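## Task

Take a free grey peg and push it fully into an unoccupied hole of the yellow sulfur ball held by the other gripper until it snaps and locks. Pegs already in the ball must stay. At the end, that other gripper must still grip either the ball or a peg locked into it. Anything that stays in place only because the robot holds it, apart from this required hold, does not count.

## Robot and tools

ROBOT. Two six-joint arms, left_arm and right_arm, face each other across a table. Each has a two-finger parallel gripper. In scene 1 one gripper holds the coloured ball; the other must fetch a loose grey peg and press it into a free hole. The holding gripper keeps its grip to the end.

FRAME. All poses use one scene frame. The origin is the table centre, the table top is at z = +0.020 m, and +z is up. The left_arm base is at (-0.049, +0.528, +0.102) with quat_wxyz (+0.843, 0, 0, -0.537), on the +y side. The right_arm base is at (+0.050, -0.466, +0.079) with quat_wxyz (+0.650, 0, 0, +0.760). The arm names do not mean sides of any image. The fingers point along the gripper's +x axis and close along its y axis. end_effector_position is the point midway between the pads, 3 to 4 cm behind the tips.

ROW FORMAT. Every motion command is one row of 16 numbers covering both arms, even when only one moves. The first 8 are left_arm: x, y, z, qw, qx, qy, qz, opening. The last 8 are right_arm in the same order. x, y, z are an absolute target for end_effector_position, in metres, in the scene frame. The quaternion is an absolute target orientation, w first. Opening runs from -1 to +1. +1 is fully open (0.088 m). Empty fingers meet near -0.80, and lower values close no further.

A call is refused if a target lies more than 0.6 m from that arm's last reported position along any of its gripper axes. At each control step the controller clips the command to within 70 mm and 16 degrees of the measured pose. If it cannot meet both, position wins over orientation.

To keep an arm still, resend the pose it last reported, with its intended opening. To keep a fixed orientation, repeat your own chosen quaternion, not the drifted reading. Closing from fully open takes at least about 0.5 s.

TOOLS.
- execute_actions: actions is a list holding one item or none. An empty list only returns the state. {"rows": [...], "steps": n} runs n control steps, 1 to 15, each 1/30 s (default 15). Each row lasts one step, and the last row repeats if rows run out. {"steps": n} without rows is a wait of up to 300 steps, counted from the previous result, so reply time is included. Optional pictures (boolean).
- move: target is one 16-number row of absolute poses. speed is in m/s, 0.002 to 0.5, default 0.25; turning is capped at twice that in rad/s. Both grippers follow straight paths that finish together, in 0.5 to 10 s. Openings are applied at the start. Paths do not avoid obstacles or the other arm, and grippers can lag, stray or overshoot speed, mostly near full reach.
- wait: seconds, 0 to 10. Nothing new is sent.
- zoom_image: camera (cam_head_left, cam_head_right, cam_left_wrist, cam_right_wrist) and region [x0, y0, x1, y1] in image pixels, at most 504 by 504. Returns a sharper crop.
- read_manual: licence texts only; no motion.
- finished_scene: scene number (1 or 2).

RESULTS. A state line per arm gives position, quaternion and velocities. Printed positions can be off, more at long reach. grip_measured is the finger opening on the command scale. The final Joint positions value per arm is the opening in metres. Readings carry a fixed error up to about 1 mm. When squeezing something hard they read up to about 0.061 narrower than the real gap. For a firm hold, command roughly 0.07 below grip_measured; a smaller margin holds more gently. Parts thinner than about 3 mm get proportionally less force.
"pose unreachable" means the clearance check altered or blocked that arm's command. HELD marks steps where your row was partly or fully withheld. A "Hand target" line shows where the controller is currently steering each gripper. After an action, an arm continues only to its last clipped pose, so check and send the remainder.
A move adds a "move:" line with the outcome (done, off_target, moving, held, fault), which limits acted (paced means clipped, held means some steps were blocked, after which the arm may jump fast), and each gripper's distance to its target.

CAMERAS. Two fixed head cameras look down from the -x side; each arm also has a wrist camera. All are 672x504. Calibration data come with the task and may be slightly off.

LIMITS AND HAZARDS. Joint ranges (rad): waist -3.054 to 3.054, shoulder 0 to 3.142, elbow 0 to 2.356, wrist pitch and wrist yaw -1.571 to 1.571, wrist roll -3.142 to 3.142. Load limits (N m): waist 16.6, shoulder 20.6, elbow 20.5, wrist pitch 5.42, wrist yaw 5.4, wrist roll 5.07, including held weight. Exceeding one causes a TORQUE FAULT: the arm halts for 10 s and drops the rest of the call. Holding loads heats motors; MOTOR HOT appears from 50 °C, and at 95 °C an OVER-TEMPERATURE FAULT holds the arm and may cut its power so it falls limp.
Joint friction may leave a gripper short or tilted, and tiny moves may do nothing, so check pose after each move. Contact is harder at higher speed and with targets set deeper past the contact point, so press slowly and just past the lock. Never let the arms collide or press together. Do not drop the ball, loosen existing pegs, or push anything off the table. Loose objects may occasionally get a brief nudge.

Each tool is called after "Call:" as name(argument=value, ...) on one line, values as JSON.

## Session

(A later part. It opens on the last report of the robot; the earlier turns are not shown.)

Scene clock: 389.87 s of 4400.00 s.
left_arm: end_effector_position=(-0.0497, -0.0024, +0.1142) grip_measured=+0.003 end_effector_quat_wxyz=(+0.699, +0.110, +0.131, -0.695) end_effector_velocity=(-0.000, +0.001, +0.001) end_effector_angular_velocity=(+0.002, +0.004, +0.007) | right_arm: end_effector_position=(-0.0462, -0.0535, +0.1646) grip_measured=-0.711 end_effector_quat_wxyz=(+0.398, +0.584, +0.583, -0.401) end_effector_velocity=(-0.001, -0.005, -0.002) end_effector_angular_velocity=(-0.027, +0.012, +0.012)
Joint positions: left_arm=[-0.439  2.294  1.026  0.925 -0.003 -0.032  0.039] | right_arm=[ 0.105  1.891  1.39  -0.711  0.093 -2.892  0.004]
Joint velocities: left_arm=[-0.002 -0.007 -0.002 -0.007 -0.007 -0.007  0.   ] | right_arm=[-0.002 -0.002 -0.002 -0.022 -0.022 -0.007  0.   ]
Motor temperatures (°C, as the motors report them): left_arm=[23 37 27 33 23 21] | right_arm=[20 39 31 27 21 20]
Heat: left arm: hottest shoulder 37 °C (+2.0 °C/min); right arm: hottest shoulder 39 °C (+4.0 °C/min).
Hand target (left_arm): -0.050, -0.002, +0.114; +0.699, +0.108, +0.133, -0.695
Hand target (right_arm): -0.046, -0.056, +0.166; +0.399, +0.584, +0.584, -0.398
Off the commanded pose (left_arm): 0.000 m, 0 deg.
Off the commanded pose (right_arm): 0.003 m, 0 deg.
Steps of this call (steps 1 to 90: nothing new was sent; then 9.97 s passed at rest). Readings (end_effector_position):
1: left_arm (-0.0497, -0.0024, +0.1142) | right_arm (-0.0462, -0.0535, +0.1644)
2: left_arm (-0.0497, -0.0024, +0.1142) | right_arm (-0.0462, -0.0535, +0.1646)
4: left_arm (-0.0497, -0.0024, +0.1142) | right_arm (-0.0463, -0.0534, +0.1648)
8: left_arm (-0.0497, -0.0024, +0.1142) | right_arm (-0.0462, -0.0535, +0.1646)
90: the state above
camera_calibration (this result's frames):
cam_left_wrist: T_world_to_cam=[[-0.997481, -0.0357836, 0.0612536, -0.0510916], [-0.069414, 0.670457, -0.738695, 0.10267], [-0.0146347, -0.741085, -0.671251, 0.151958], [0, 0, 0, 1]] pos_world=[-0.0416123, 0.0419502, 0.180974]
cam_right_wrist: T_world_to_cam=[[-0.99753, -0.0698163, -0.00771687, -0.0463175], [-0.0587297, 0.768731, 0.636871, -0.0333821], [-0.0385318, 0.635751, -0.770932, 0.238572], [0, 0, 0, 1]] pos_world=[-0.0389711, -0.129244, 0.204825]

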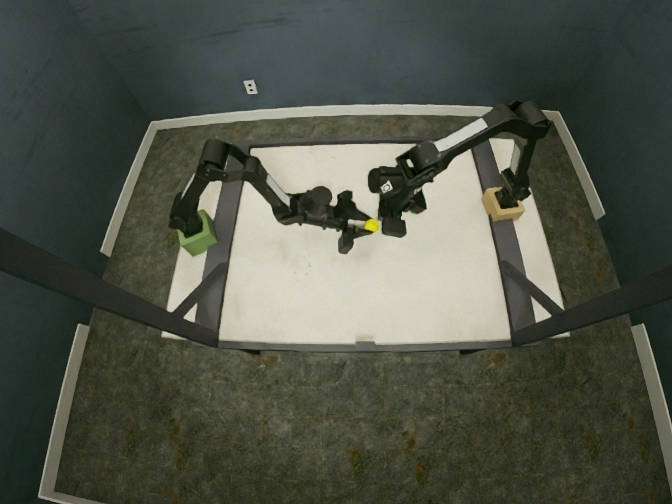

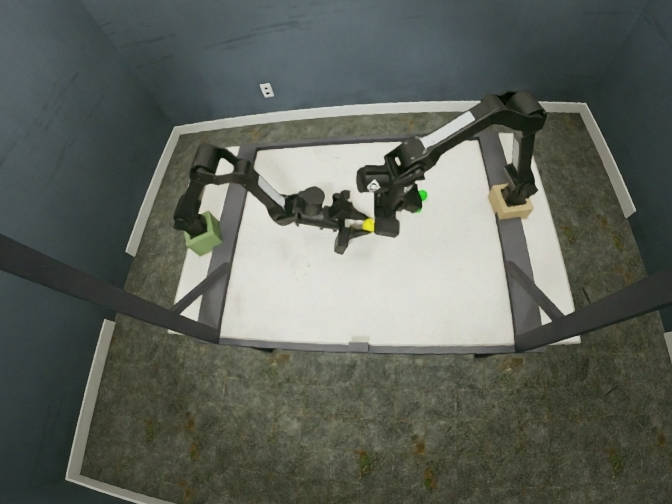

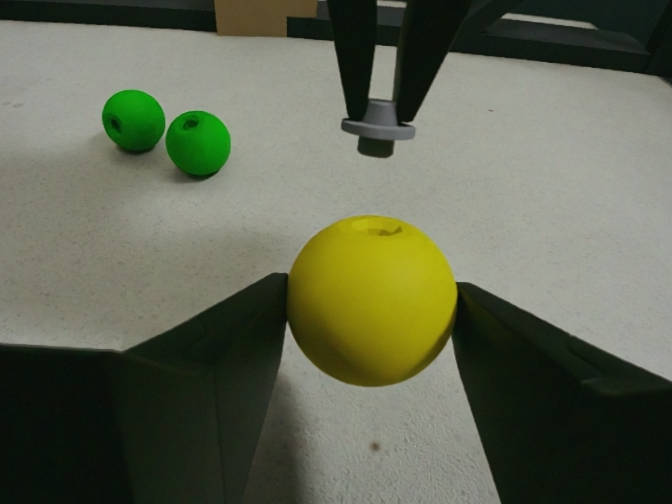

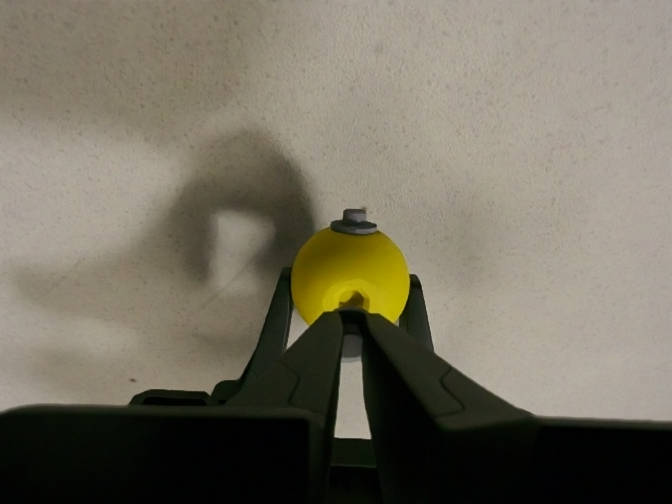

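Call:
move(target=[-0.0497,-0.0024,0.1142,0.6988,0.1083,0.1326,-0.6946,-0.07, -0.0472,-0.0487,0.1548,0.3985,0.5841,0.5841,-0.3985,-0.77], speed=0.03)

Scene clock: 417.87 s of 4400.00 s.
left_arm: end_effector_position=(-0.0497, -0.0024, +0.1142) grip_measured=+0.003 end_effector_quat_wxyz=(+0.699, +0.110, +0.131, -0.695) end_effector_velocity=(-0.000, +0.001, +0.001) end_effector_angular_velocity=(+0.002, -0.009, +0.002) | right_arm: end_effector_position=(-0.0479, -0.0472, +0.1627) grip_measured=-0.711 end_effector_quat_wxyz=(+0.391, +0.587, +0.589, -0.396) end_effector_velocity=(-0.001, -0.005, -0.004) end_effector_angular_velocity=(-0.031, +0.004, +0.026)
Joint positions: left_arm=[-0.439  2.294  1.026  0.925 -0.003 -0.032  0.039] | right_arm=[ 0.105  1.902  1.39  -0.678  0.093 -2.895  0.004]
Joint velocities: left_arm=[-0.002 -0.007 -0.002 -0.007 -0.007  0.007  0.   ] | right_arm=[-0.002  0.002 -0.002 -0.022 -0.022 -0.022  0.   ]
Motor temperatures (°C, as the motors report them): left_arm=[23 40 27 34 23 21] | right_arm=[20 44 30 26 21 20]
Heat: left arm: hottest shoulder 40 °C (+5.0 °C/min); right arm: hottest shoulder 44 °C (+9.0 °C/min).
Hand target (left_arm): -0.050, -0.002, +0.114; +0.699, +0.108, +0.133, -0.695
Hand target (right_arm): -0.047, -0.049, +0.155; +0.399, +0.584, +0.584, -0.398
Off the commanded pose (left_arm): 0.000 m, 0 deg.
Off the commanded pose (right_arm): 0.008 m, 1 deg.
After step 90, 24.27 s passed at rest.
move: done
camera_calibration (this result's frames):
cam_left_wrist: T_world_to_cam=[[-0.997481, -0.0357836, 0.0612536, -0.0510916], [-0.069414, 0.670457, -0.738695, 0.10267], [-0.0146347, -0.741085, -0.671251, 0.151958], [0, 0, 0, 1]] pos_world=[-0.0416123, 0.0419502, 0.180974]
cam_right_wrist: T_world_to_cam=[[-0.997409, -0.0718067, -0.00435845, -0.0482131], [-0.057197, 0.754815, 0.65344, -0.0404013], [-0.0436315, 0.651996, -0.756966, 0.2313], [0, 0, 0, 1]] pos_world=[-0.040307, -0.123773, 0.201276]

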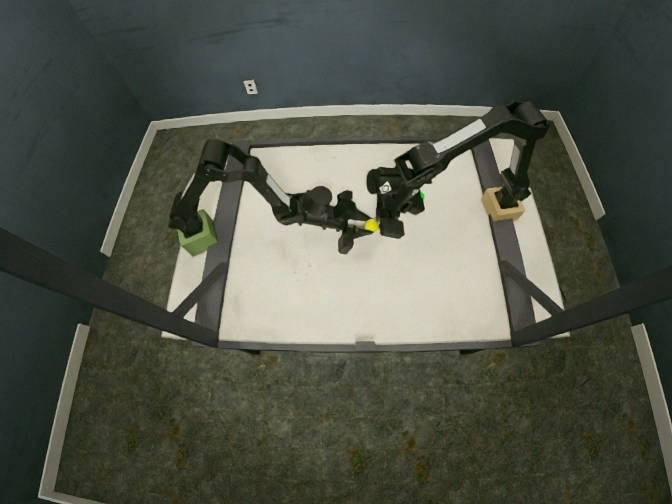

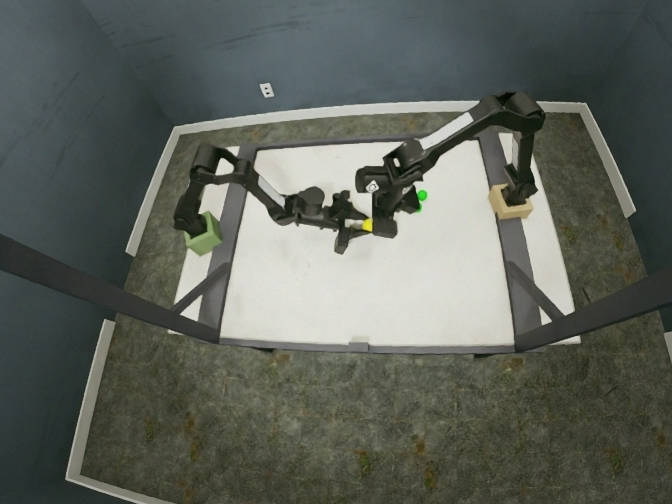

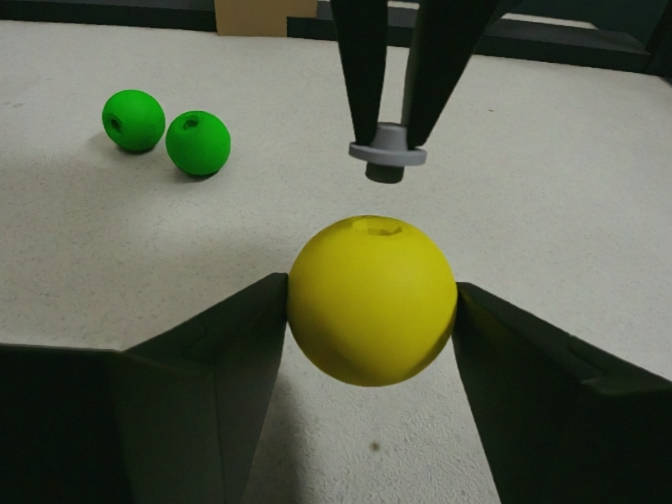

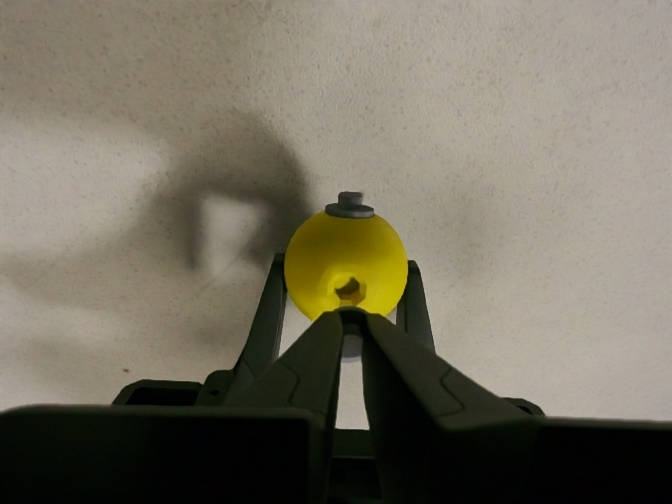

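Call:
move(target=[-0.0497,-0.0024,0.1142,0.6988,0.1083,0.1326,-0.6946,-0.07, -0.0471,-0.0491,0.1491,0.4035,0.5821,0.5807,-0.4014,-0.77], speed=0.01)

Scene clock: 444.37 s of 4400.00 s.
left_arm: end_effector_position=(-0.0497, -0.0024, +0.1142) grip_measured=+0.003 end_effector_quat_wxyz=(+0.699, +0.110, +0.131, -0.695) end_effector_velocity=(-0.000, +0.003, -0.007) end_effector_angular_velocity=(+0.037, +0.004, +0.007) | right_arm: end_effector_position=(-0.0479, -0.0474, +0.1573) grip_measured=-0.711 end_effector_quat_wxyz=(+0.395, +0.585, +0.586, -0.398) end_effector_velocity=(+0.000, -0.001, +0.001) end_effector_angular_velocity=(-0.004, +0.003, +0.007)
Joint positions: left_arm=[-0.439  2.294  1.026  0.925 -0.003 -0.032  0.039] | right_arm=[ 0.105  1.915  1.39  -0.677  0.093 -2.895  0.004]
Joint velocities: left_arm=[-0.002 -0.002 -0.002 -0.037 -0.007 -0.007 -0.   ] | right_arm=[-0.002 -0.002  0.002 -0.007 -0.007 -0.007 -0.   ]
Motor temperatures (°C, as the motors report them): left_arm=[23 41 27 34 23 21] | right_arm=[20 41 31 26 21 20]
Heat: left arm: hottest shoulder 41 °C (+4.0 °C/min); right arm: hottest shoulder 41 °C (+3.0 °C/min).
Hand target (left_arm): -0.050, -0.002, +0.114; +0.699, +0.108, +0.133, -0.695
Hand target (right_arm): -0.047, -0.049, +0.149; +0.403, +0.582, +0.581, -0.401
Off the commanded pose (left_arm): 0.000 m, 0 deg.
Off the commanded pose (right_arm): 0.008 m, 1 deg.
After step 90, 21.57 s passed at rest.
move: done
camera_calibration (this result's frames):
cam_left_wrist: T_world_to_cam=[[-0.997481, -0.0357836, 0.0612536, -0.0510916], [-0.069414, 0.670457, -0.738695, 0.10267], [-0.0146347, -0.741085, -0.671251, 0.151958], [0, 0, 0, 1]] pos_world=[-0.0416123, 0.0419502, 0.180974]
cam_right_wrist: T_world_to_cam=[[-0.99739, -0.0718767, -0.006812, -0.0478106], [-0.0593777, 0.76294, 0.643737, -0.0348731], [-0.0410726, 0.642462, -0.765216, 0.228296], [0, 0, 0, 1]] pos_world=[-0.0403798, -0.123502, 0.196819]

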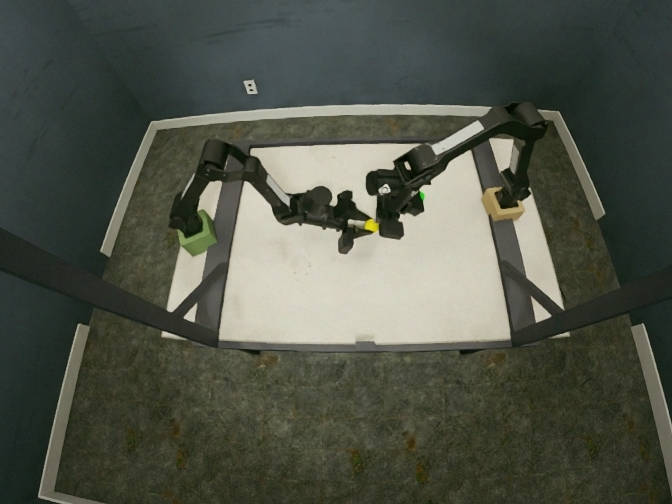

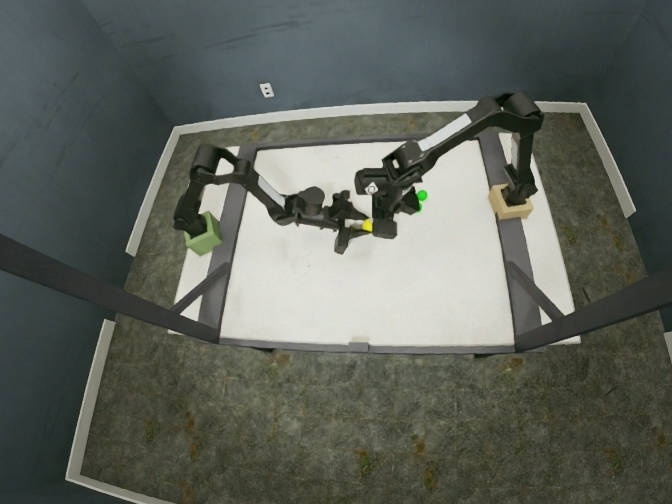

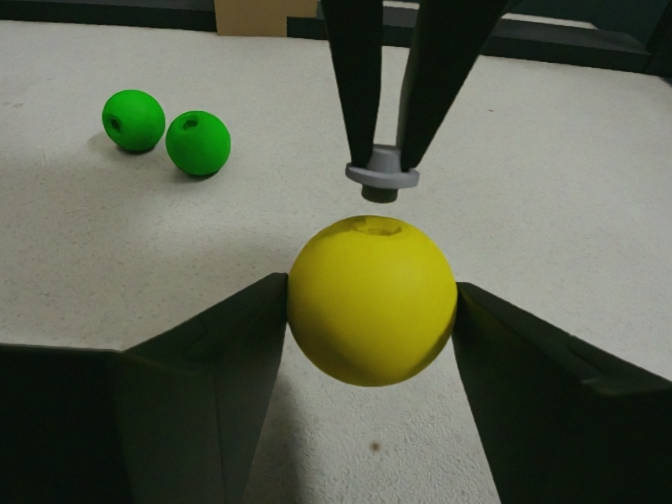

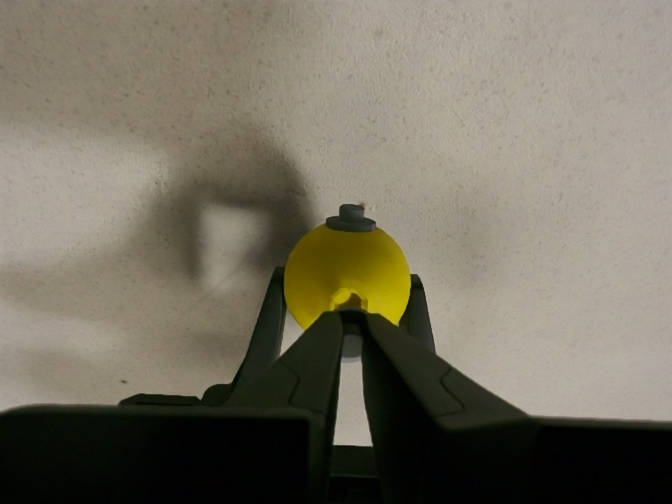

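Call:
zoom_image(camera="cam_right_wrist", region=[310, 270, 390, 335])

Call:
zoom_image(camera="cam_left_wrist", region=[320, 140, 440, 250])

Region (310, 270, 390, 335) of cam_right_wrist's 672x504 image, scaled by 6.300, with more detail than that image has; it fills the top 410 rows of this view, and the rest is white.

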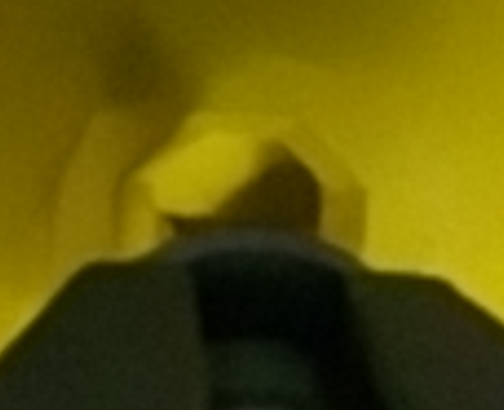

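Region (320, 140, 440, 250) of cam_left_wrist's 672x504 image, scaled by 4.200, with more detail than that image has; it fills the top 462 rows of this view, and the rest is white.

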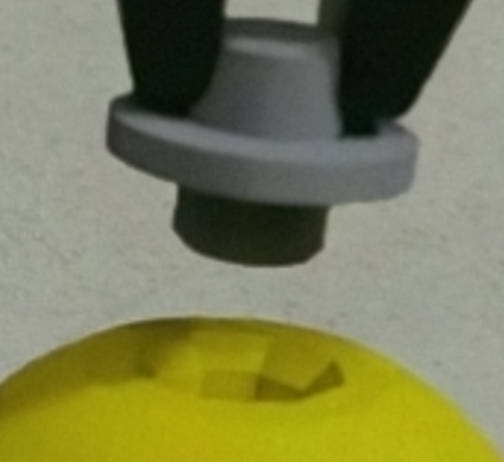

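Call:
move(target=[-0.0497,-0.0024,0.1142,0.6988,0.1083,0.1326,-0.6946,-0.07, -0.0470,-0.0494,0.1458,0.4064,0.5810,0.5787,-0.4030,-0.77], speed=0.008)

Scene clock: 457.50 s of 4400.00 s.
left_arm: end_effector_position=(-0.0497, -0.0024, +0.1142) grip_measured=+0.003 end_effector_quat_wxyz=(+0.699, +0.110, +0.131, -0.695) end_effector_velocity=(-0.002, +0.002, -0.004) end_effector_angular_velocity=(+0.022, -0.005, -0.012) | right_arm: end_effector_position=(-0.0478, -0.0476, +0.1541) grip_measured=-0.711 end_effector_quat_wxyz=(+0.398, +0.584, +0.584, -0.400) end_effector_velocity=(+0.003, -0.002, -0.000) end_effector_angular_velocity=(-0.005, -0.011, +0.002)
Joint positions: left_arm=[-0.439  2.294  1.026  0.925 -0.003 -0.032  0.039] | right_arm=[ 0.105  1.923  1.39  -0.677  0.093 -2.895  0.004]
Joint velocities: left_arm=[-0.002 -0.002 -0.002 -0.022  0.007  0.007 -0.   ] | right_arm=[-0.002 -0.002 -0.002 -0.007  0.007 -0.007 -0.   ]
Motor temperatures (°C, as the motors report them): left_arm=[23 42 28 34 23 21] | right_arm=[20 40 31 25 21 20]
Heat: left arm: hottest shoulder 42 °C (+4.0 °C/min); right arm: hottest shoulder 40 °C (-1.0 °C/min).
Hand target (left_arm): -0.050, -0.002, +0.114; +0.699, +0.108, +0.133, -0.695
Hand target (right_arm): -0.047, -0.050, +0.146; +0.406, +0.581, +0.579, -0.403
Off the commanded pose (left_arm): 0.000 m, 0 deg.
Off the commanded pose (right_arm): 0.009 m, 1 deg.
After step 90, 8.10 s passed at rest.
move: off_target (right_arm)
camera_calibration (this result's frames):
cam_left_wrist: T_world_to_cam=[[-0.997481, -0.0357836, 0.0612536, -0.0510916], [-0.069414, 0.670457, -0.738695, 0.10267], [-0.0146347, -0.741085, -0.671251, 0.151958], [0, 0, 0, 1]] pos_world=[-0.0416123, 0.0419502, 0.180974]
cam_right_wrist: T_world_to_cam=[[-0.997375, -0.0719322, -0.00825476, -0.0475725], [-0.0606451, 0.767662, 0.637979, -0.031656], [-0.0395544, 0.636805, -0.770009, 0.226578], [0, 0, 0, 1]] pos_world=[-0.0404053, -0.123407, 0.194271]

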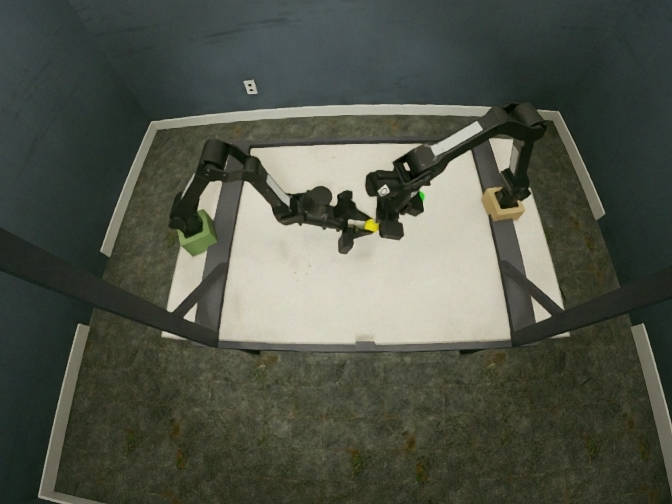

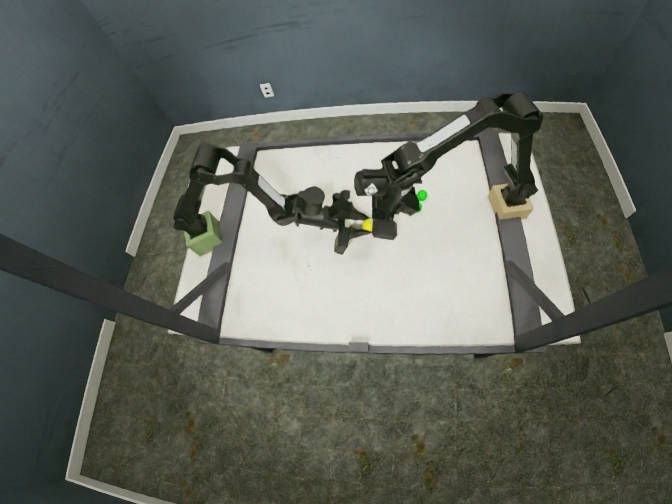

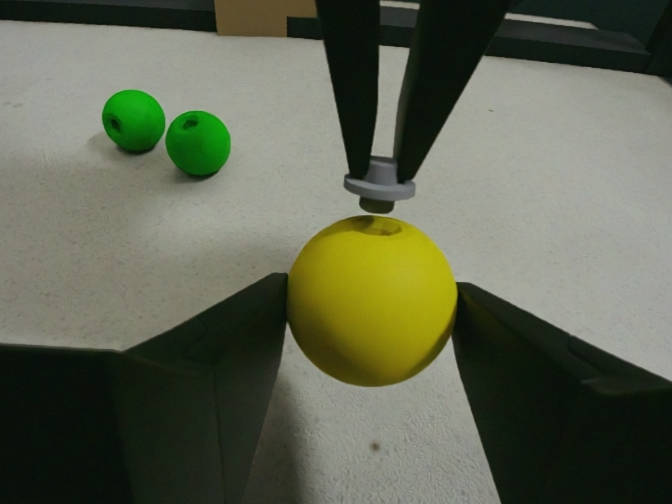

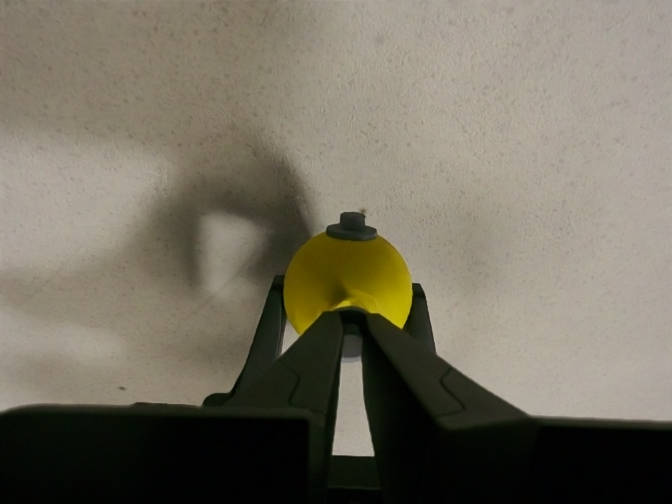

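Call:
zoom_image(camera="cam_left_wrist", region=[320, 140, 440, 250])

Call:
zoom_image(camera="cam_right_wrist", region=[280, 205, 420, 335])

Region (320, 140, 440, 250) of cam_left_wrist's 672x504 image, scaled by 4.200, with more detail than that image has; it fills the top 462 rows of this view, and the rest is white.

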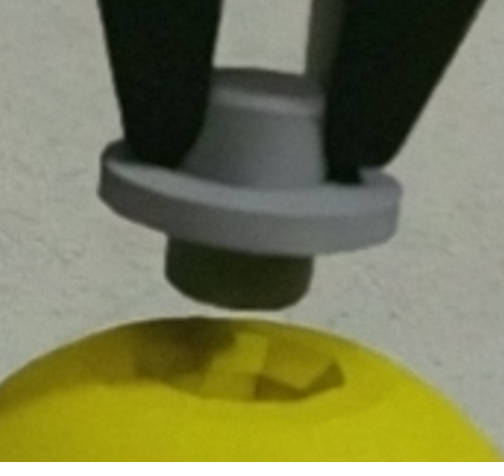

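Region (280, 205, 420, 335) of cam_right_wrist's 672x504 image, scaled by 3.600, with more detail than that image has; it fills the top 468 rows of this view, and the rest is white.

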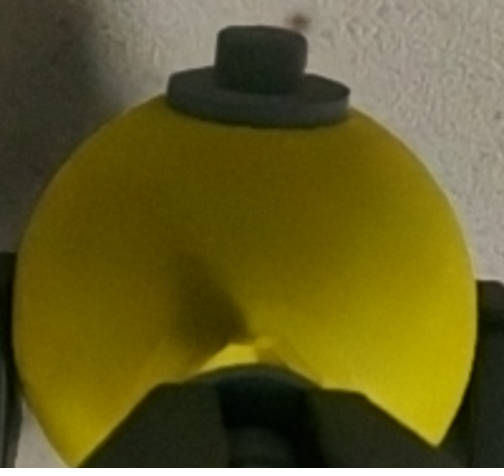

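Call:
move(target=[-0.0497,-0.0024,0.1142,0.6988,0.1083,0.1326,-0.6946,-0.07, -0.0474,-0.0479,0.1421,0.4071,0.5807,0.5782,-0.4034,-0.77], speed=0.006)

Scene clock: 471.07 s of 4400.00 s.
left_arm: end_effector_position=(-0.0497, -0.0024, +0.1142) grip_measured=+0.003 end_effector_quat_wxyz=(+0.699, +0.110, +0.131, -0.695) end_effector_velocity=(-0.002, +0.001, +0.001) end_effector_angular_velocity=(+0.002, +0.023, -0.002) | right_arm: end_effector_position=(-0.0481, -0.0464, +0.1499) grip_measured=-0.711 end_effector_quat_wxyz=(+0.399, +0.583, +0.583, -0.401) end_effector_velocity=(+0.003, -0.002, -0.000) end_effector_angular_velocity=(-0.005, -0.006, -0.012)
Joint positions: left_arm=[-0.439  2.294  1.026  0.925 -0.003 -0.032  0.039] | right_arm=[ 0.105  1.935  1.39  -0.669  0.093 -2.895  0.004]
Joint velocities: left_arm=[-0.002 -0.007 -0.002 -0.007  0.007 -0.022 -0.   ] | right_arm=[-0.002 -0.002 -0.002 -0.007  0.007  0.007 -0.   ]
Motor temperatures (°C, as the motors report them): left_arm=[23 42 28 35 23 21] | right_arm=[20 40 31 25 21 20]
Heat: left arm: hottest shoulder 42 °C (+3.0 °C/min); right arm: hottest shoulder 40 °C (-3.0 °C/min).
Hand target (left_arm): -0.050, -0.002, +0.114; +0.699, +0.108, +0.133, -0.695
Hand target (right_arm): -0.047, -0.048, +0.142; +0.407, +0.581, +0.578, -0.404
Off the commanded pose (left_arm): 0.000 m, 0 deg.
Off the commanded pose (right_arm): 0.008 m, 1 deg.
After step 90, 8.33 s passed at rest.
move: done
camera_calibration (this result's frames):
cam_left_wrist: T_world_to_cam=[[-0.997481, -0.0357836, 0.0612536, -0.0510916], [-0.069414, 0.670457, -0.738695, 0.10267], [-0.0146347, -0.741085, -0.671251, 0.151958], [0, 0, 0, 1]] pos_world=[-0.0416123, 0.0419502, 0.180974]
cam_right_wrist: T_world_to_cam=[[-0.997367, -0.0719639, -0.00897597, -0.0477404], [-0.0612746, 0.770007, 0.635086, -0.0294027], [-0.0387918, 0.633964, -0.772389, 0.222785], [0, 0, 0, 1]] pos_world=[-0.0407741, -0.122033, 0.190321]

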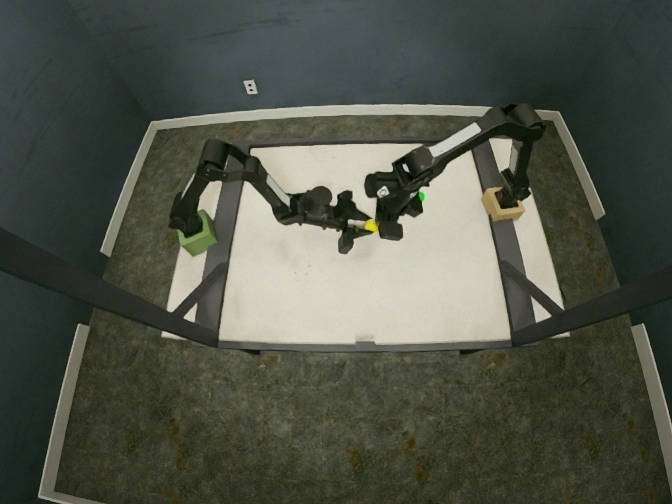

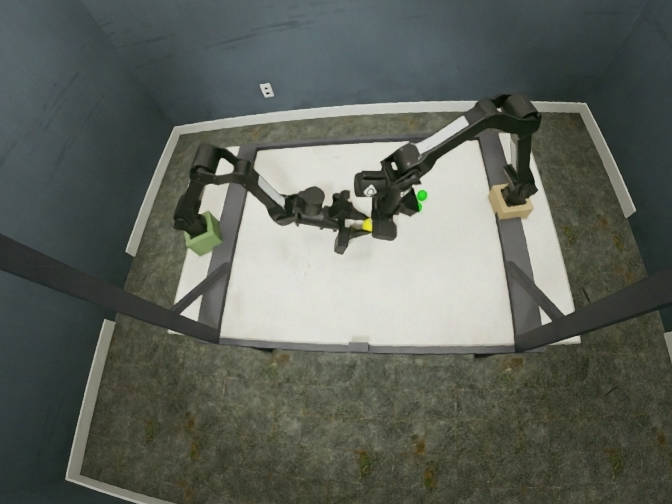

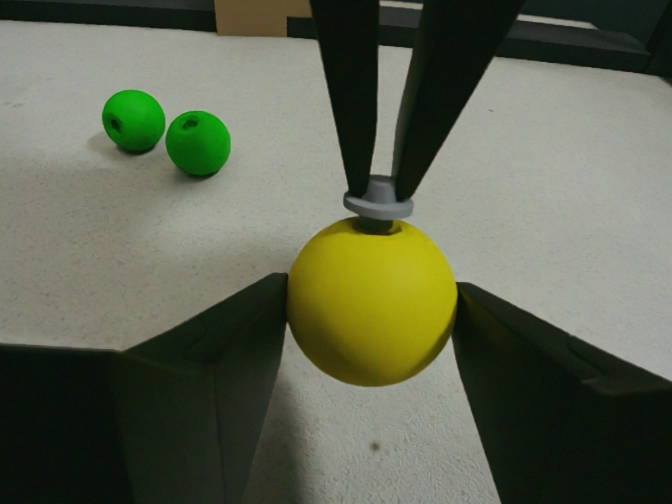

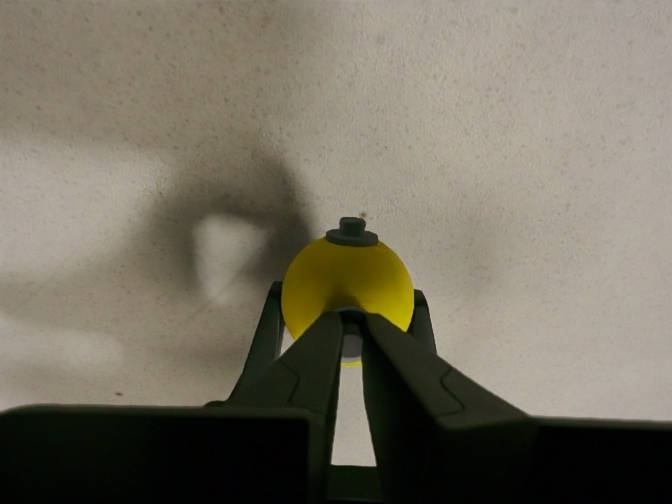

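Call:
zoom_image(camera="cam_left_wrist", region=[320, 150, 440, 260])

Region (320, 150, 440, 260) of cam_left_wrist's 672x504 image, scaled by 4.200, with more detail than that image has; it fills the top 462 rows of this view, and the rest is white.

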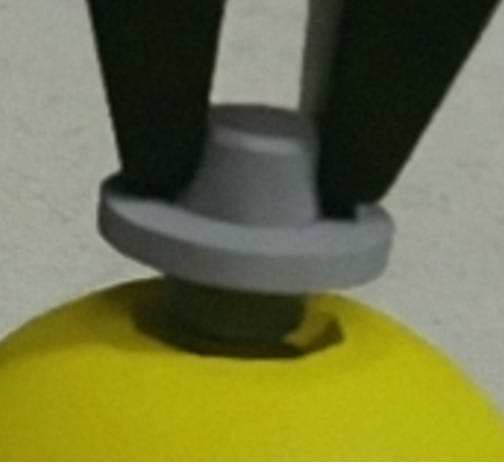

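Call:
move(target=[-0.0497,-0.0024,0.1142,0.6988,0.1083,0.1326,-0.6946,-0.07, -0.0478,-0.0465,0.1394,0.4071,0.5807,0.5782,-0.4034,-0.77], speed=0.005)

Call:
zoom_image(camera="cam_left_wrist", region=[320, 150, 440, 260])

Scene clock: 481.17 s of 4400.00 s.
left_arm: end_effector_position=(-0.0497, -0.0024, +0.1142) grip_measured=+0.003 end_effector_quat_wxyz=(+0.699, +0.110, +0.131, -0.695) end_effector_velocity=(-0.000, -0.001, +0.004) end_effector_angular_velocity=(-0.012, +0.004, +0.007) | right_arm: end_effector_position=(-0.0485, -0.0451, +0.1474) grip_measured=-0.711 end_effector_quat_wxyz=(+0.399, +0.583, +0.583, -0.401) end_effector_velocity=(+0.000, -0.002, +0.002) end_effector_angular_velocity=(-0.004, +0.003, +0.007)
Joint positions: left_arm=[-0.439  2.294  1.026  0.925 -0.003 -0.032  0.039] | right_arm=[ 0.105  1.942  1.39  -0.662  0.093 -2.895  0.004]
Joint velocities: left_arm=[-0.002 -0.002  0.002  0.007 -0.007 -0.007 -0.   ] | right_arm=[-0.002 -0.007 -0.002 -0.007 -0.007 -0.007 -0.   ]
Motor temperatures (°C, as the motors report them): left_arm=[23 43 28 35 23 21] | right_arm=[20 40 31 25 21 20]
Heat: left arm: hottest shoulder 43 °C (+3.0 °C/min); right arm: hottest shoulder 40 °C (-3.0 °C/min).
Hand target (left_arm): -0.050, -0.002, +0.114; +0.699, +0.108, +0.133, -0.695
Hand target (right_arm): -0.048, -0.047, +0.139; +0.407, +0.581, +0.578, -0.403
Off the commanded pose (left_arm): 0.000 m, 0 deg.
Off the commanded pose (right_arm): 0.008 m, 1 deg.
After step 90, 4.77 s passed at rest.
move: done
camera_calibration (this result's frames):
cam_left_wrist: T_world_to_cam=[[-0.997481, -0.0357836, 0.0612536, -0.0510916], [-0.069414, 0.670457, -0.738695, 0.10267], [-0.0146347, -0.741085, -0.671251, 0.151958], [0, 0, 0, 1]] pos_world=[-0.0416123, 0.0419502, 0.180974]
cam_right_wrist: T_world_to_cam=[[-0.997367, -0.0719639, -0.00897597, -0.0480083], [-0.0612746, 0.770007, 0.635086, -0.0287626], [-0.0387918, 0.633964, -0.772389, 0.220003], [0, 0, 0, 1]] pos_world=[-0.0411099, -0.120782, 0.187764]

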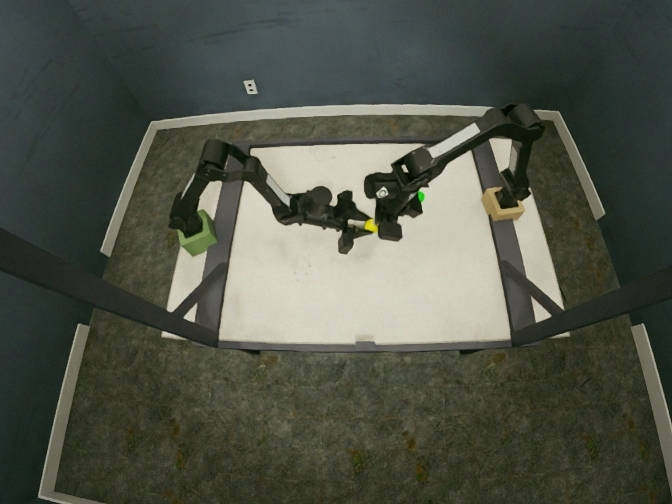

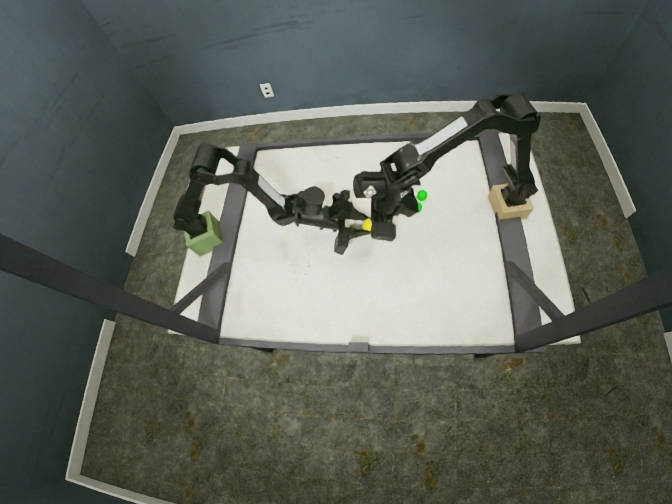

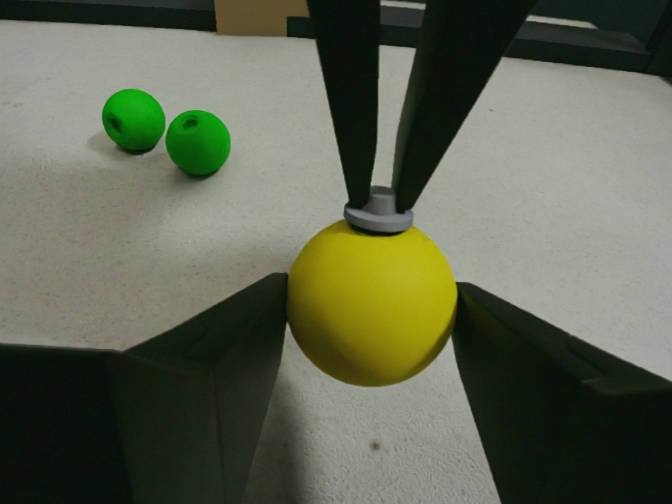

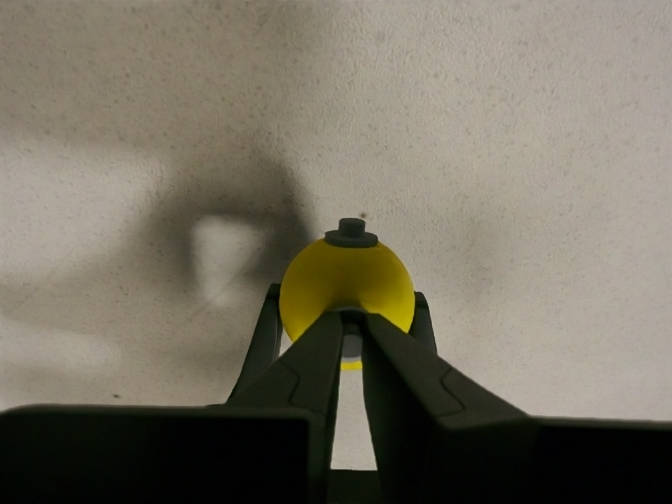

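Region (320, 150, 440, 260) of cam_left_wrist's 672x504 image, scaled by 4.200, with more detail than that image has; it fills the top 462 rows of this view, and the rest is white.

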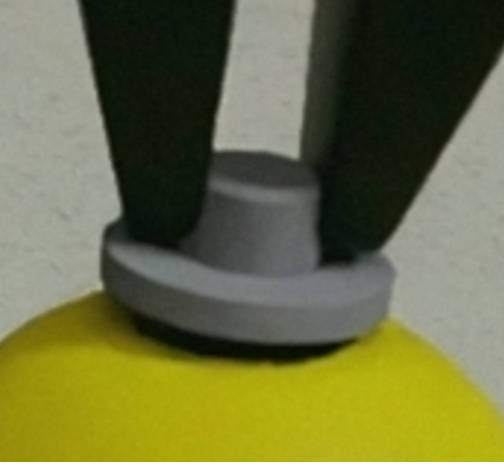

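Call:
move(target=[-0.0497,-0.0024,0.1142,0.6988,0.1083,0.1326,-0.6946,-0.07, -0.0481,-0.0454,0.1366,0.4076,0.5805,0.5778,-0.4037,-0.77], speed=0.005)

Call:
zoom_image(camera="cam_left_wrist", region=[320, 150, 440, 260])

Scene clock: 487.43 s of 4400.00 s.
left_arm: end_effector_position=(-0.0498, -0.0022, +0.1138) grip_measured=+0.003 end_effector_quat_wxyz=(+0.699, +0.110, +0.132, -0.695) end_effector_velocity=(+0.002, +0.002, -0.004) end_effector_angular_velocity=(+0.022, +0.018, +0.017) | right_arm: end_effector_position=(-0.0487, -0.0443, +0.1454) grip_measured=-0.711 end_effector_quat_wxyz=(+0.400, +0.583, +0.583, -0.401) end_effector_velocity=(-0.001, -0.005, -0.002) end_effector_angular_velocity=(-0.027, +0.012, +0.012)
Joint positions: left_arm=[-0.439  2.294  1.026  0.923 -0.003 -0.032  0.039] | right_arm=[ 0.105  1.948  1.39  -0.656  0.093 -2.895  0.004]
Joint velocities: left_arm=[ 0.002 -0.002 -0.002 -0.022 -0.007 -0.022 -0.   ] | right_arm=[-0.002 -0.002 -0.002 -0.022 -0.022 -0.007 -0.   ]
Motor temperatures (°C, as the motors report them): left_arm=[23 43 28 35 23 21] | right_arm=[20 40 31 25 21 20]
Heat: left arm: hottest shoulder 43 °C (+3.0 °C/min); right arm: hottest shoulder 40 °C (-2.0 °C/min).
Hand target (left_arm): -0.050, -0.002, +0.114; +0.699, +0.108, +0.133, -0.695
Hand target (right_arm): -0.048, -0.046, +0.137; +0.407, +0.581, +0.578, -0.404
Off the commanded pose (left_arm): 0.000 m, 0 deg.
Off the commanded pose (right_arm): 0.009 m, 1 deg.
After step 90, 0.90 s passed at rest.
move: off_target (right_arm)
camera_calibration (this result's frames):
cam_left_wrist: T_world_to_cam=[[-0.997486, -0.0355422, 0.0613084, -0.0511254], [-0.0692638, 0.671889, -0.737406, 0.102147], [-0.0149834, -0.739798, -0.672662, 0.151944], [0, 0, 0, 1]] pos_world=[-0.0416452, 0.0419599, 0.180665]
cam_right_wrist: T_world_to_cam=[[-0.997366, -0.0719673, -0.00904808, -0.048182], [-0.0613374, 0.770241, 0.634796, -0.0281417], [-0.0387154, 0.633679, -0.772626, 0.217972], [0, 0, 0, 1]] pos_world=[-0.0413423, -0.119916, 0.185839]

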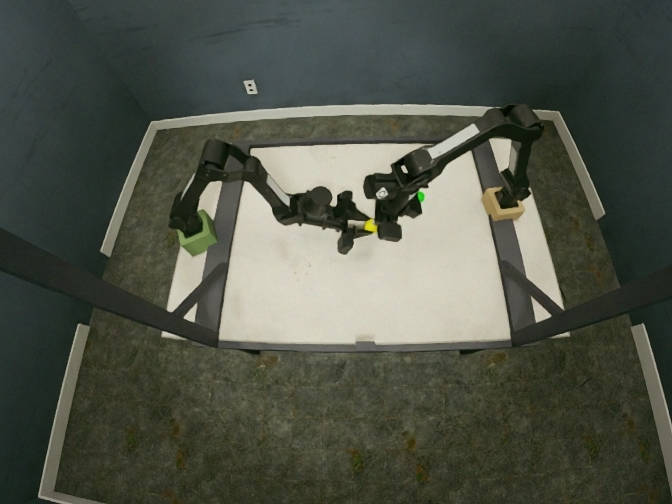

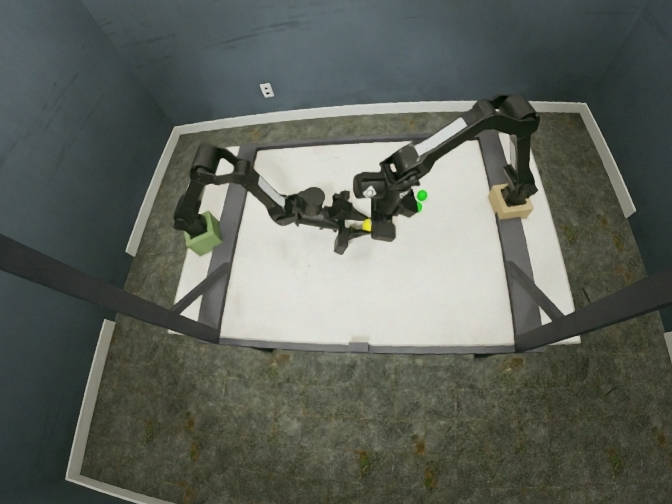

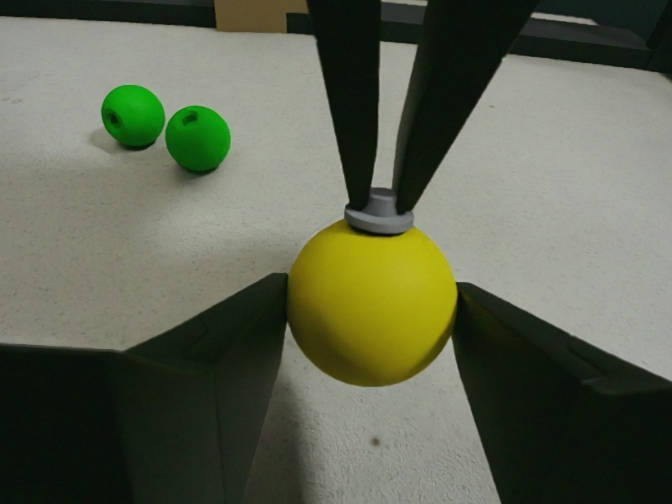

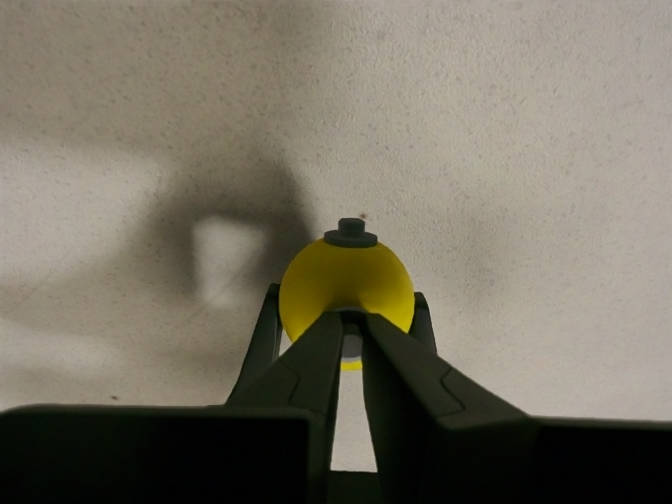

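Region (320, 150, 440, 260) of cam_left_wrist's 672x504 image, scaled by 4.200, with more detail than that image has; it fills the top 462 rows of this view, and the rest is white.

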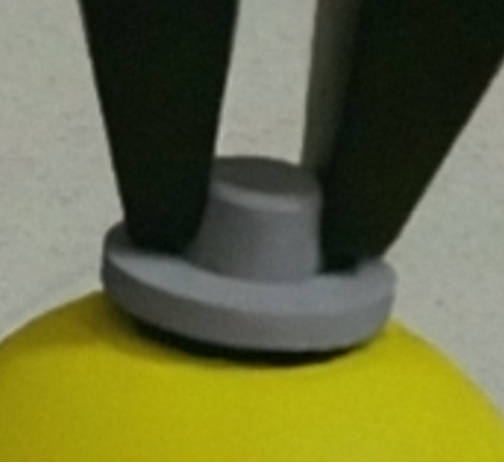

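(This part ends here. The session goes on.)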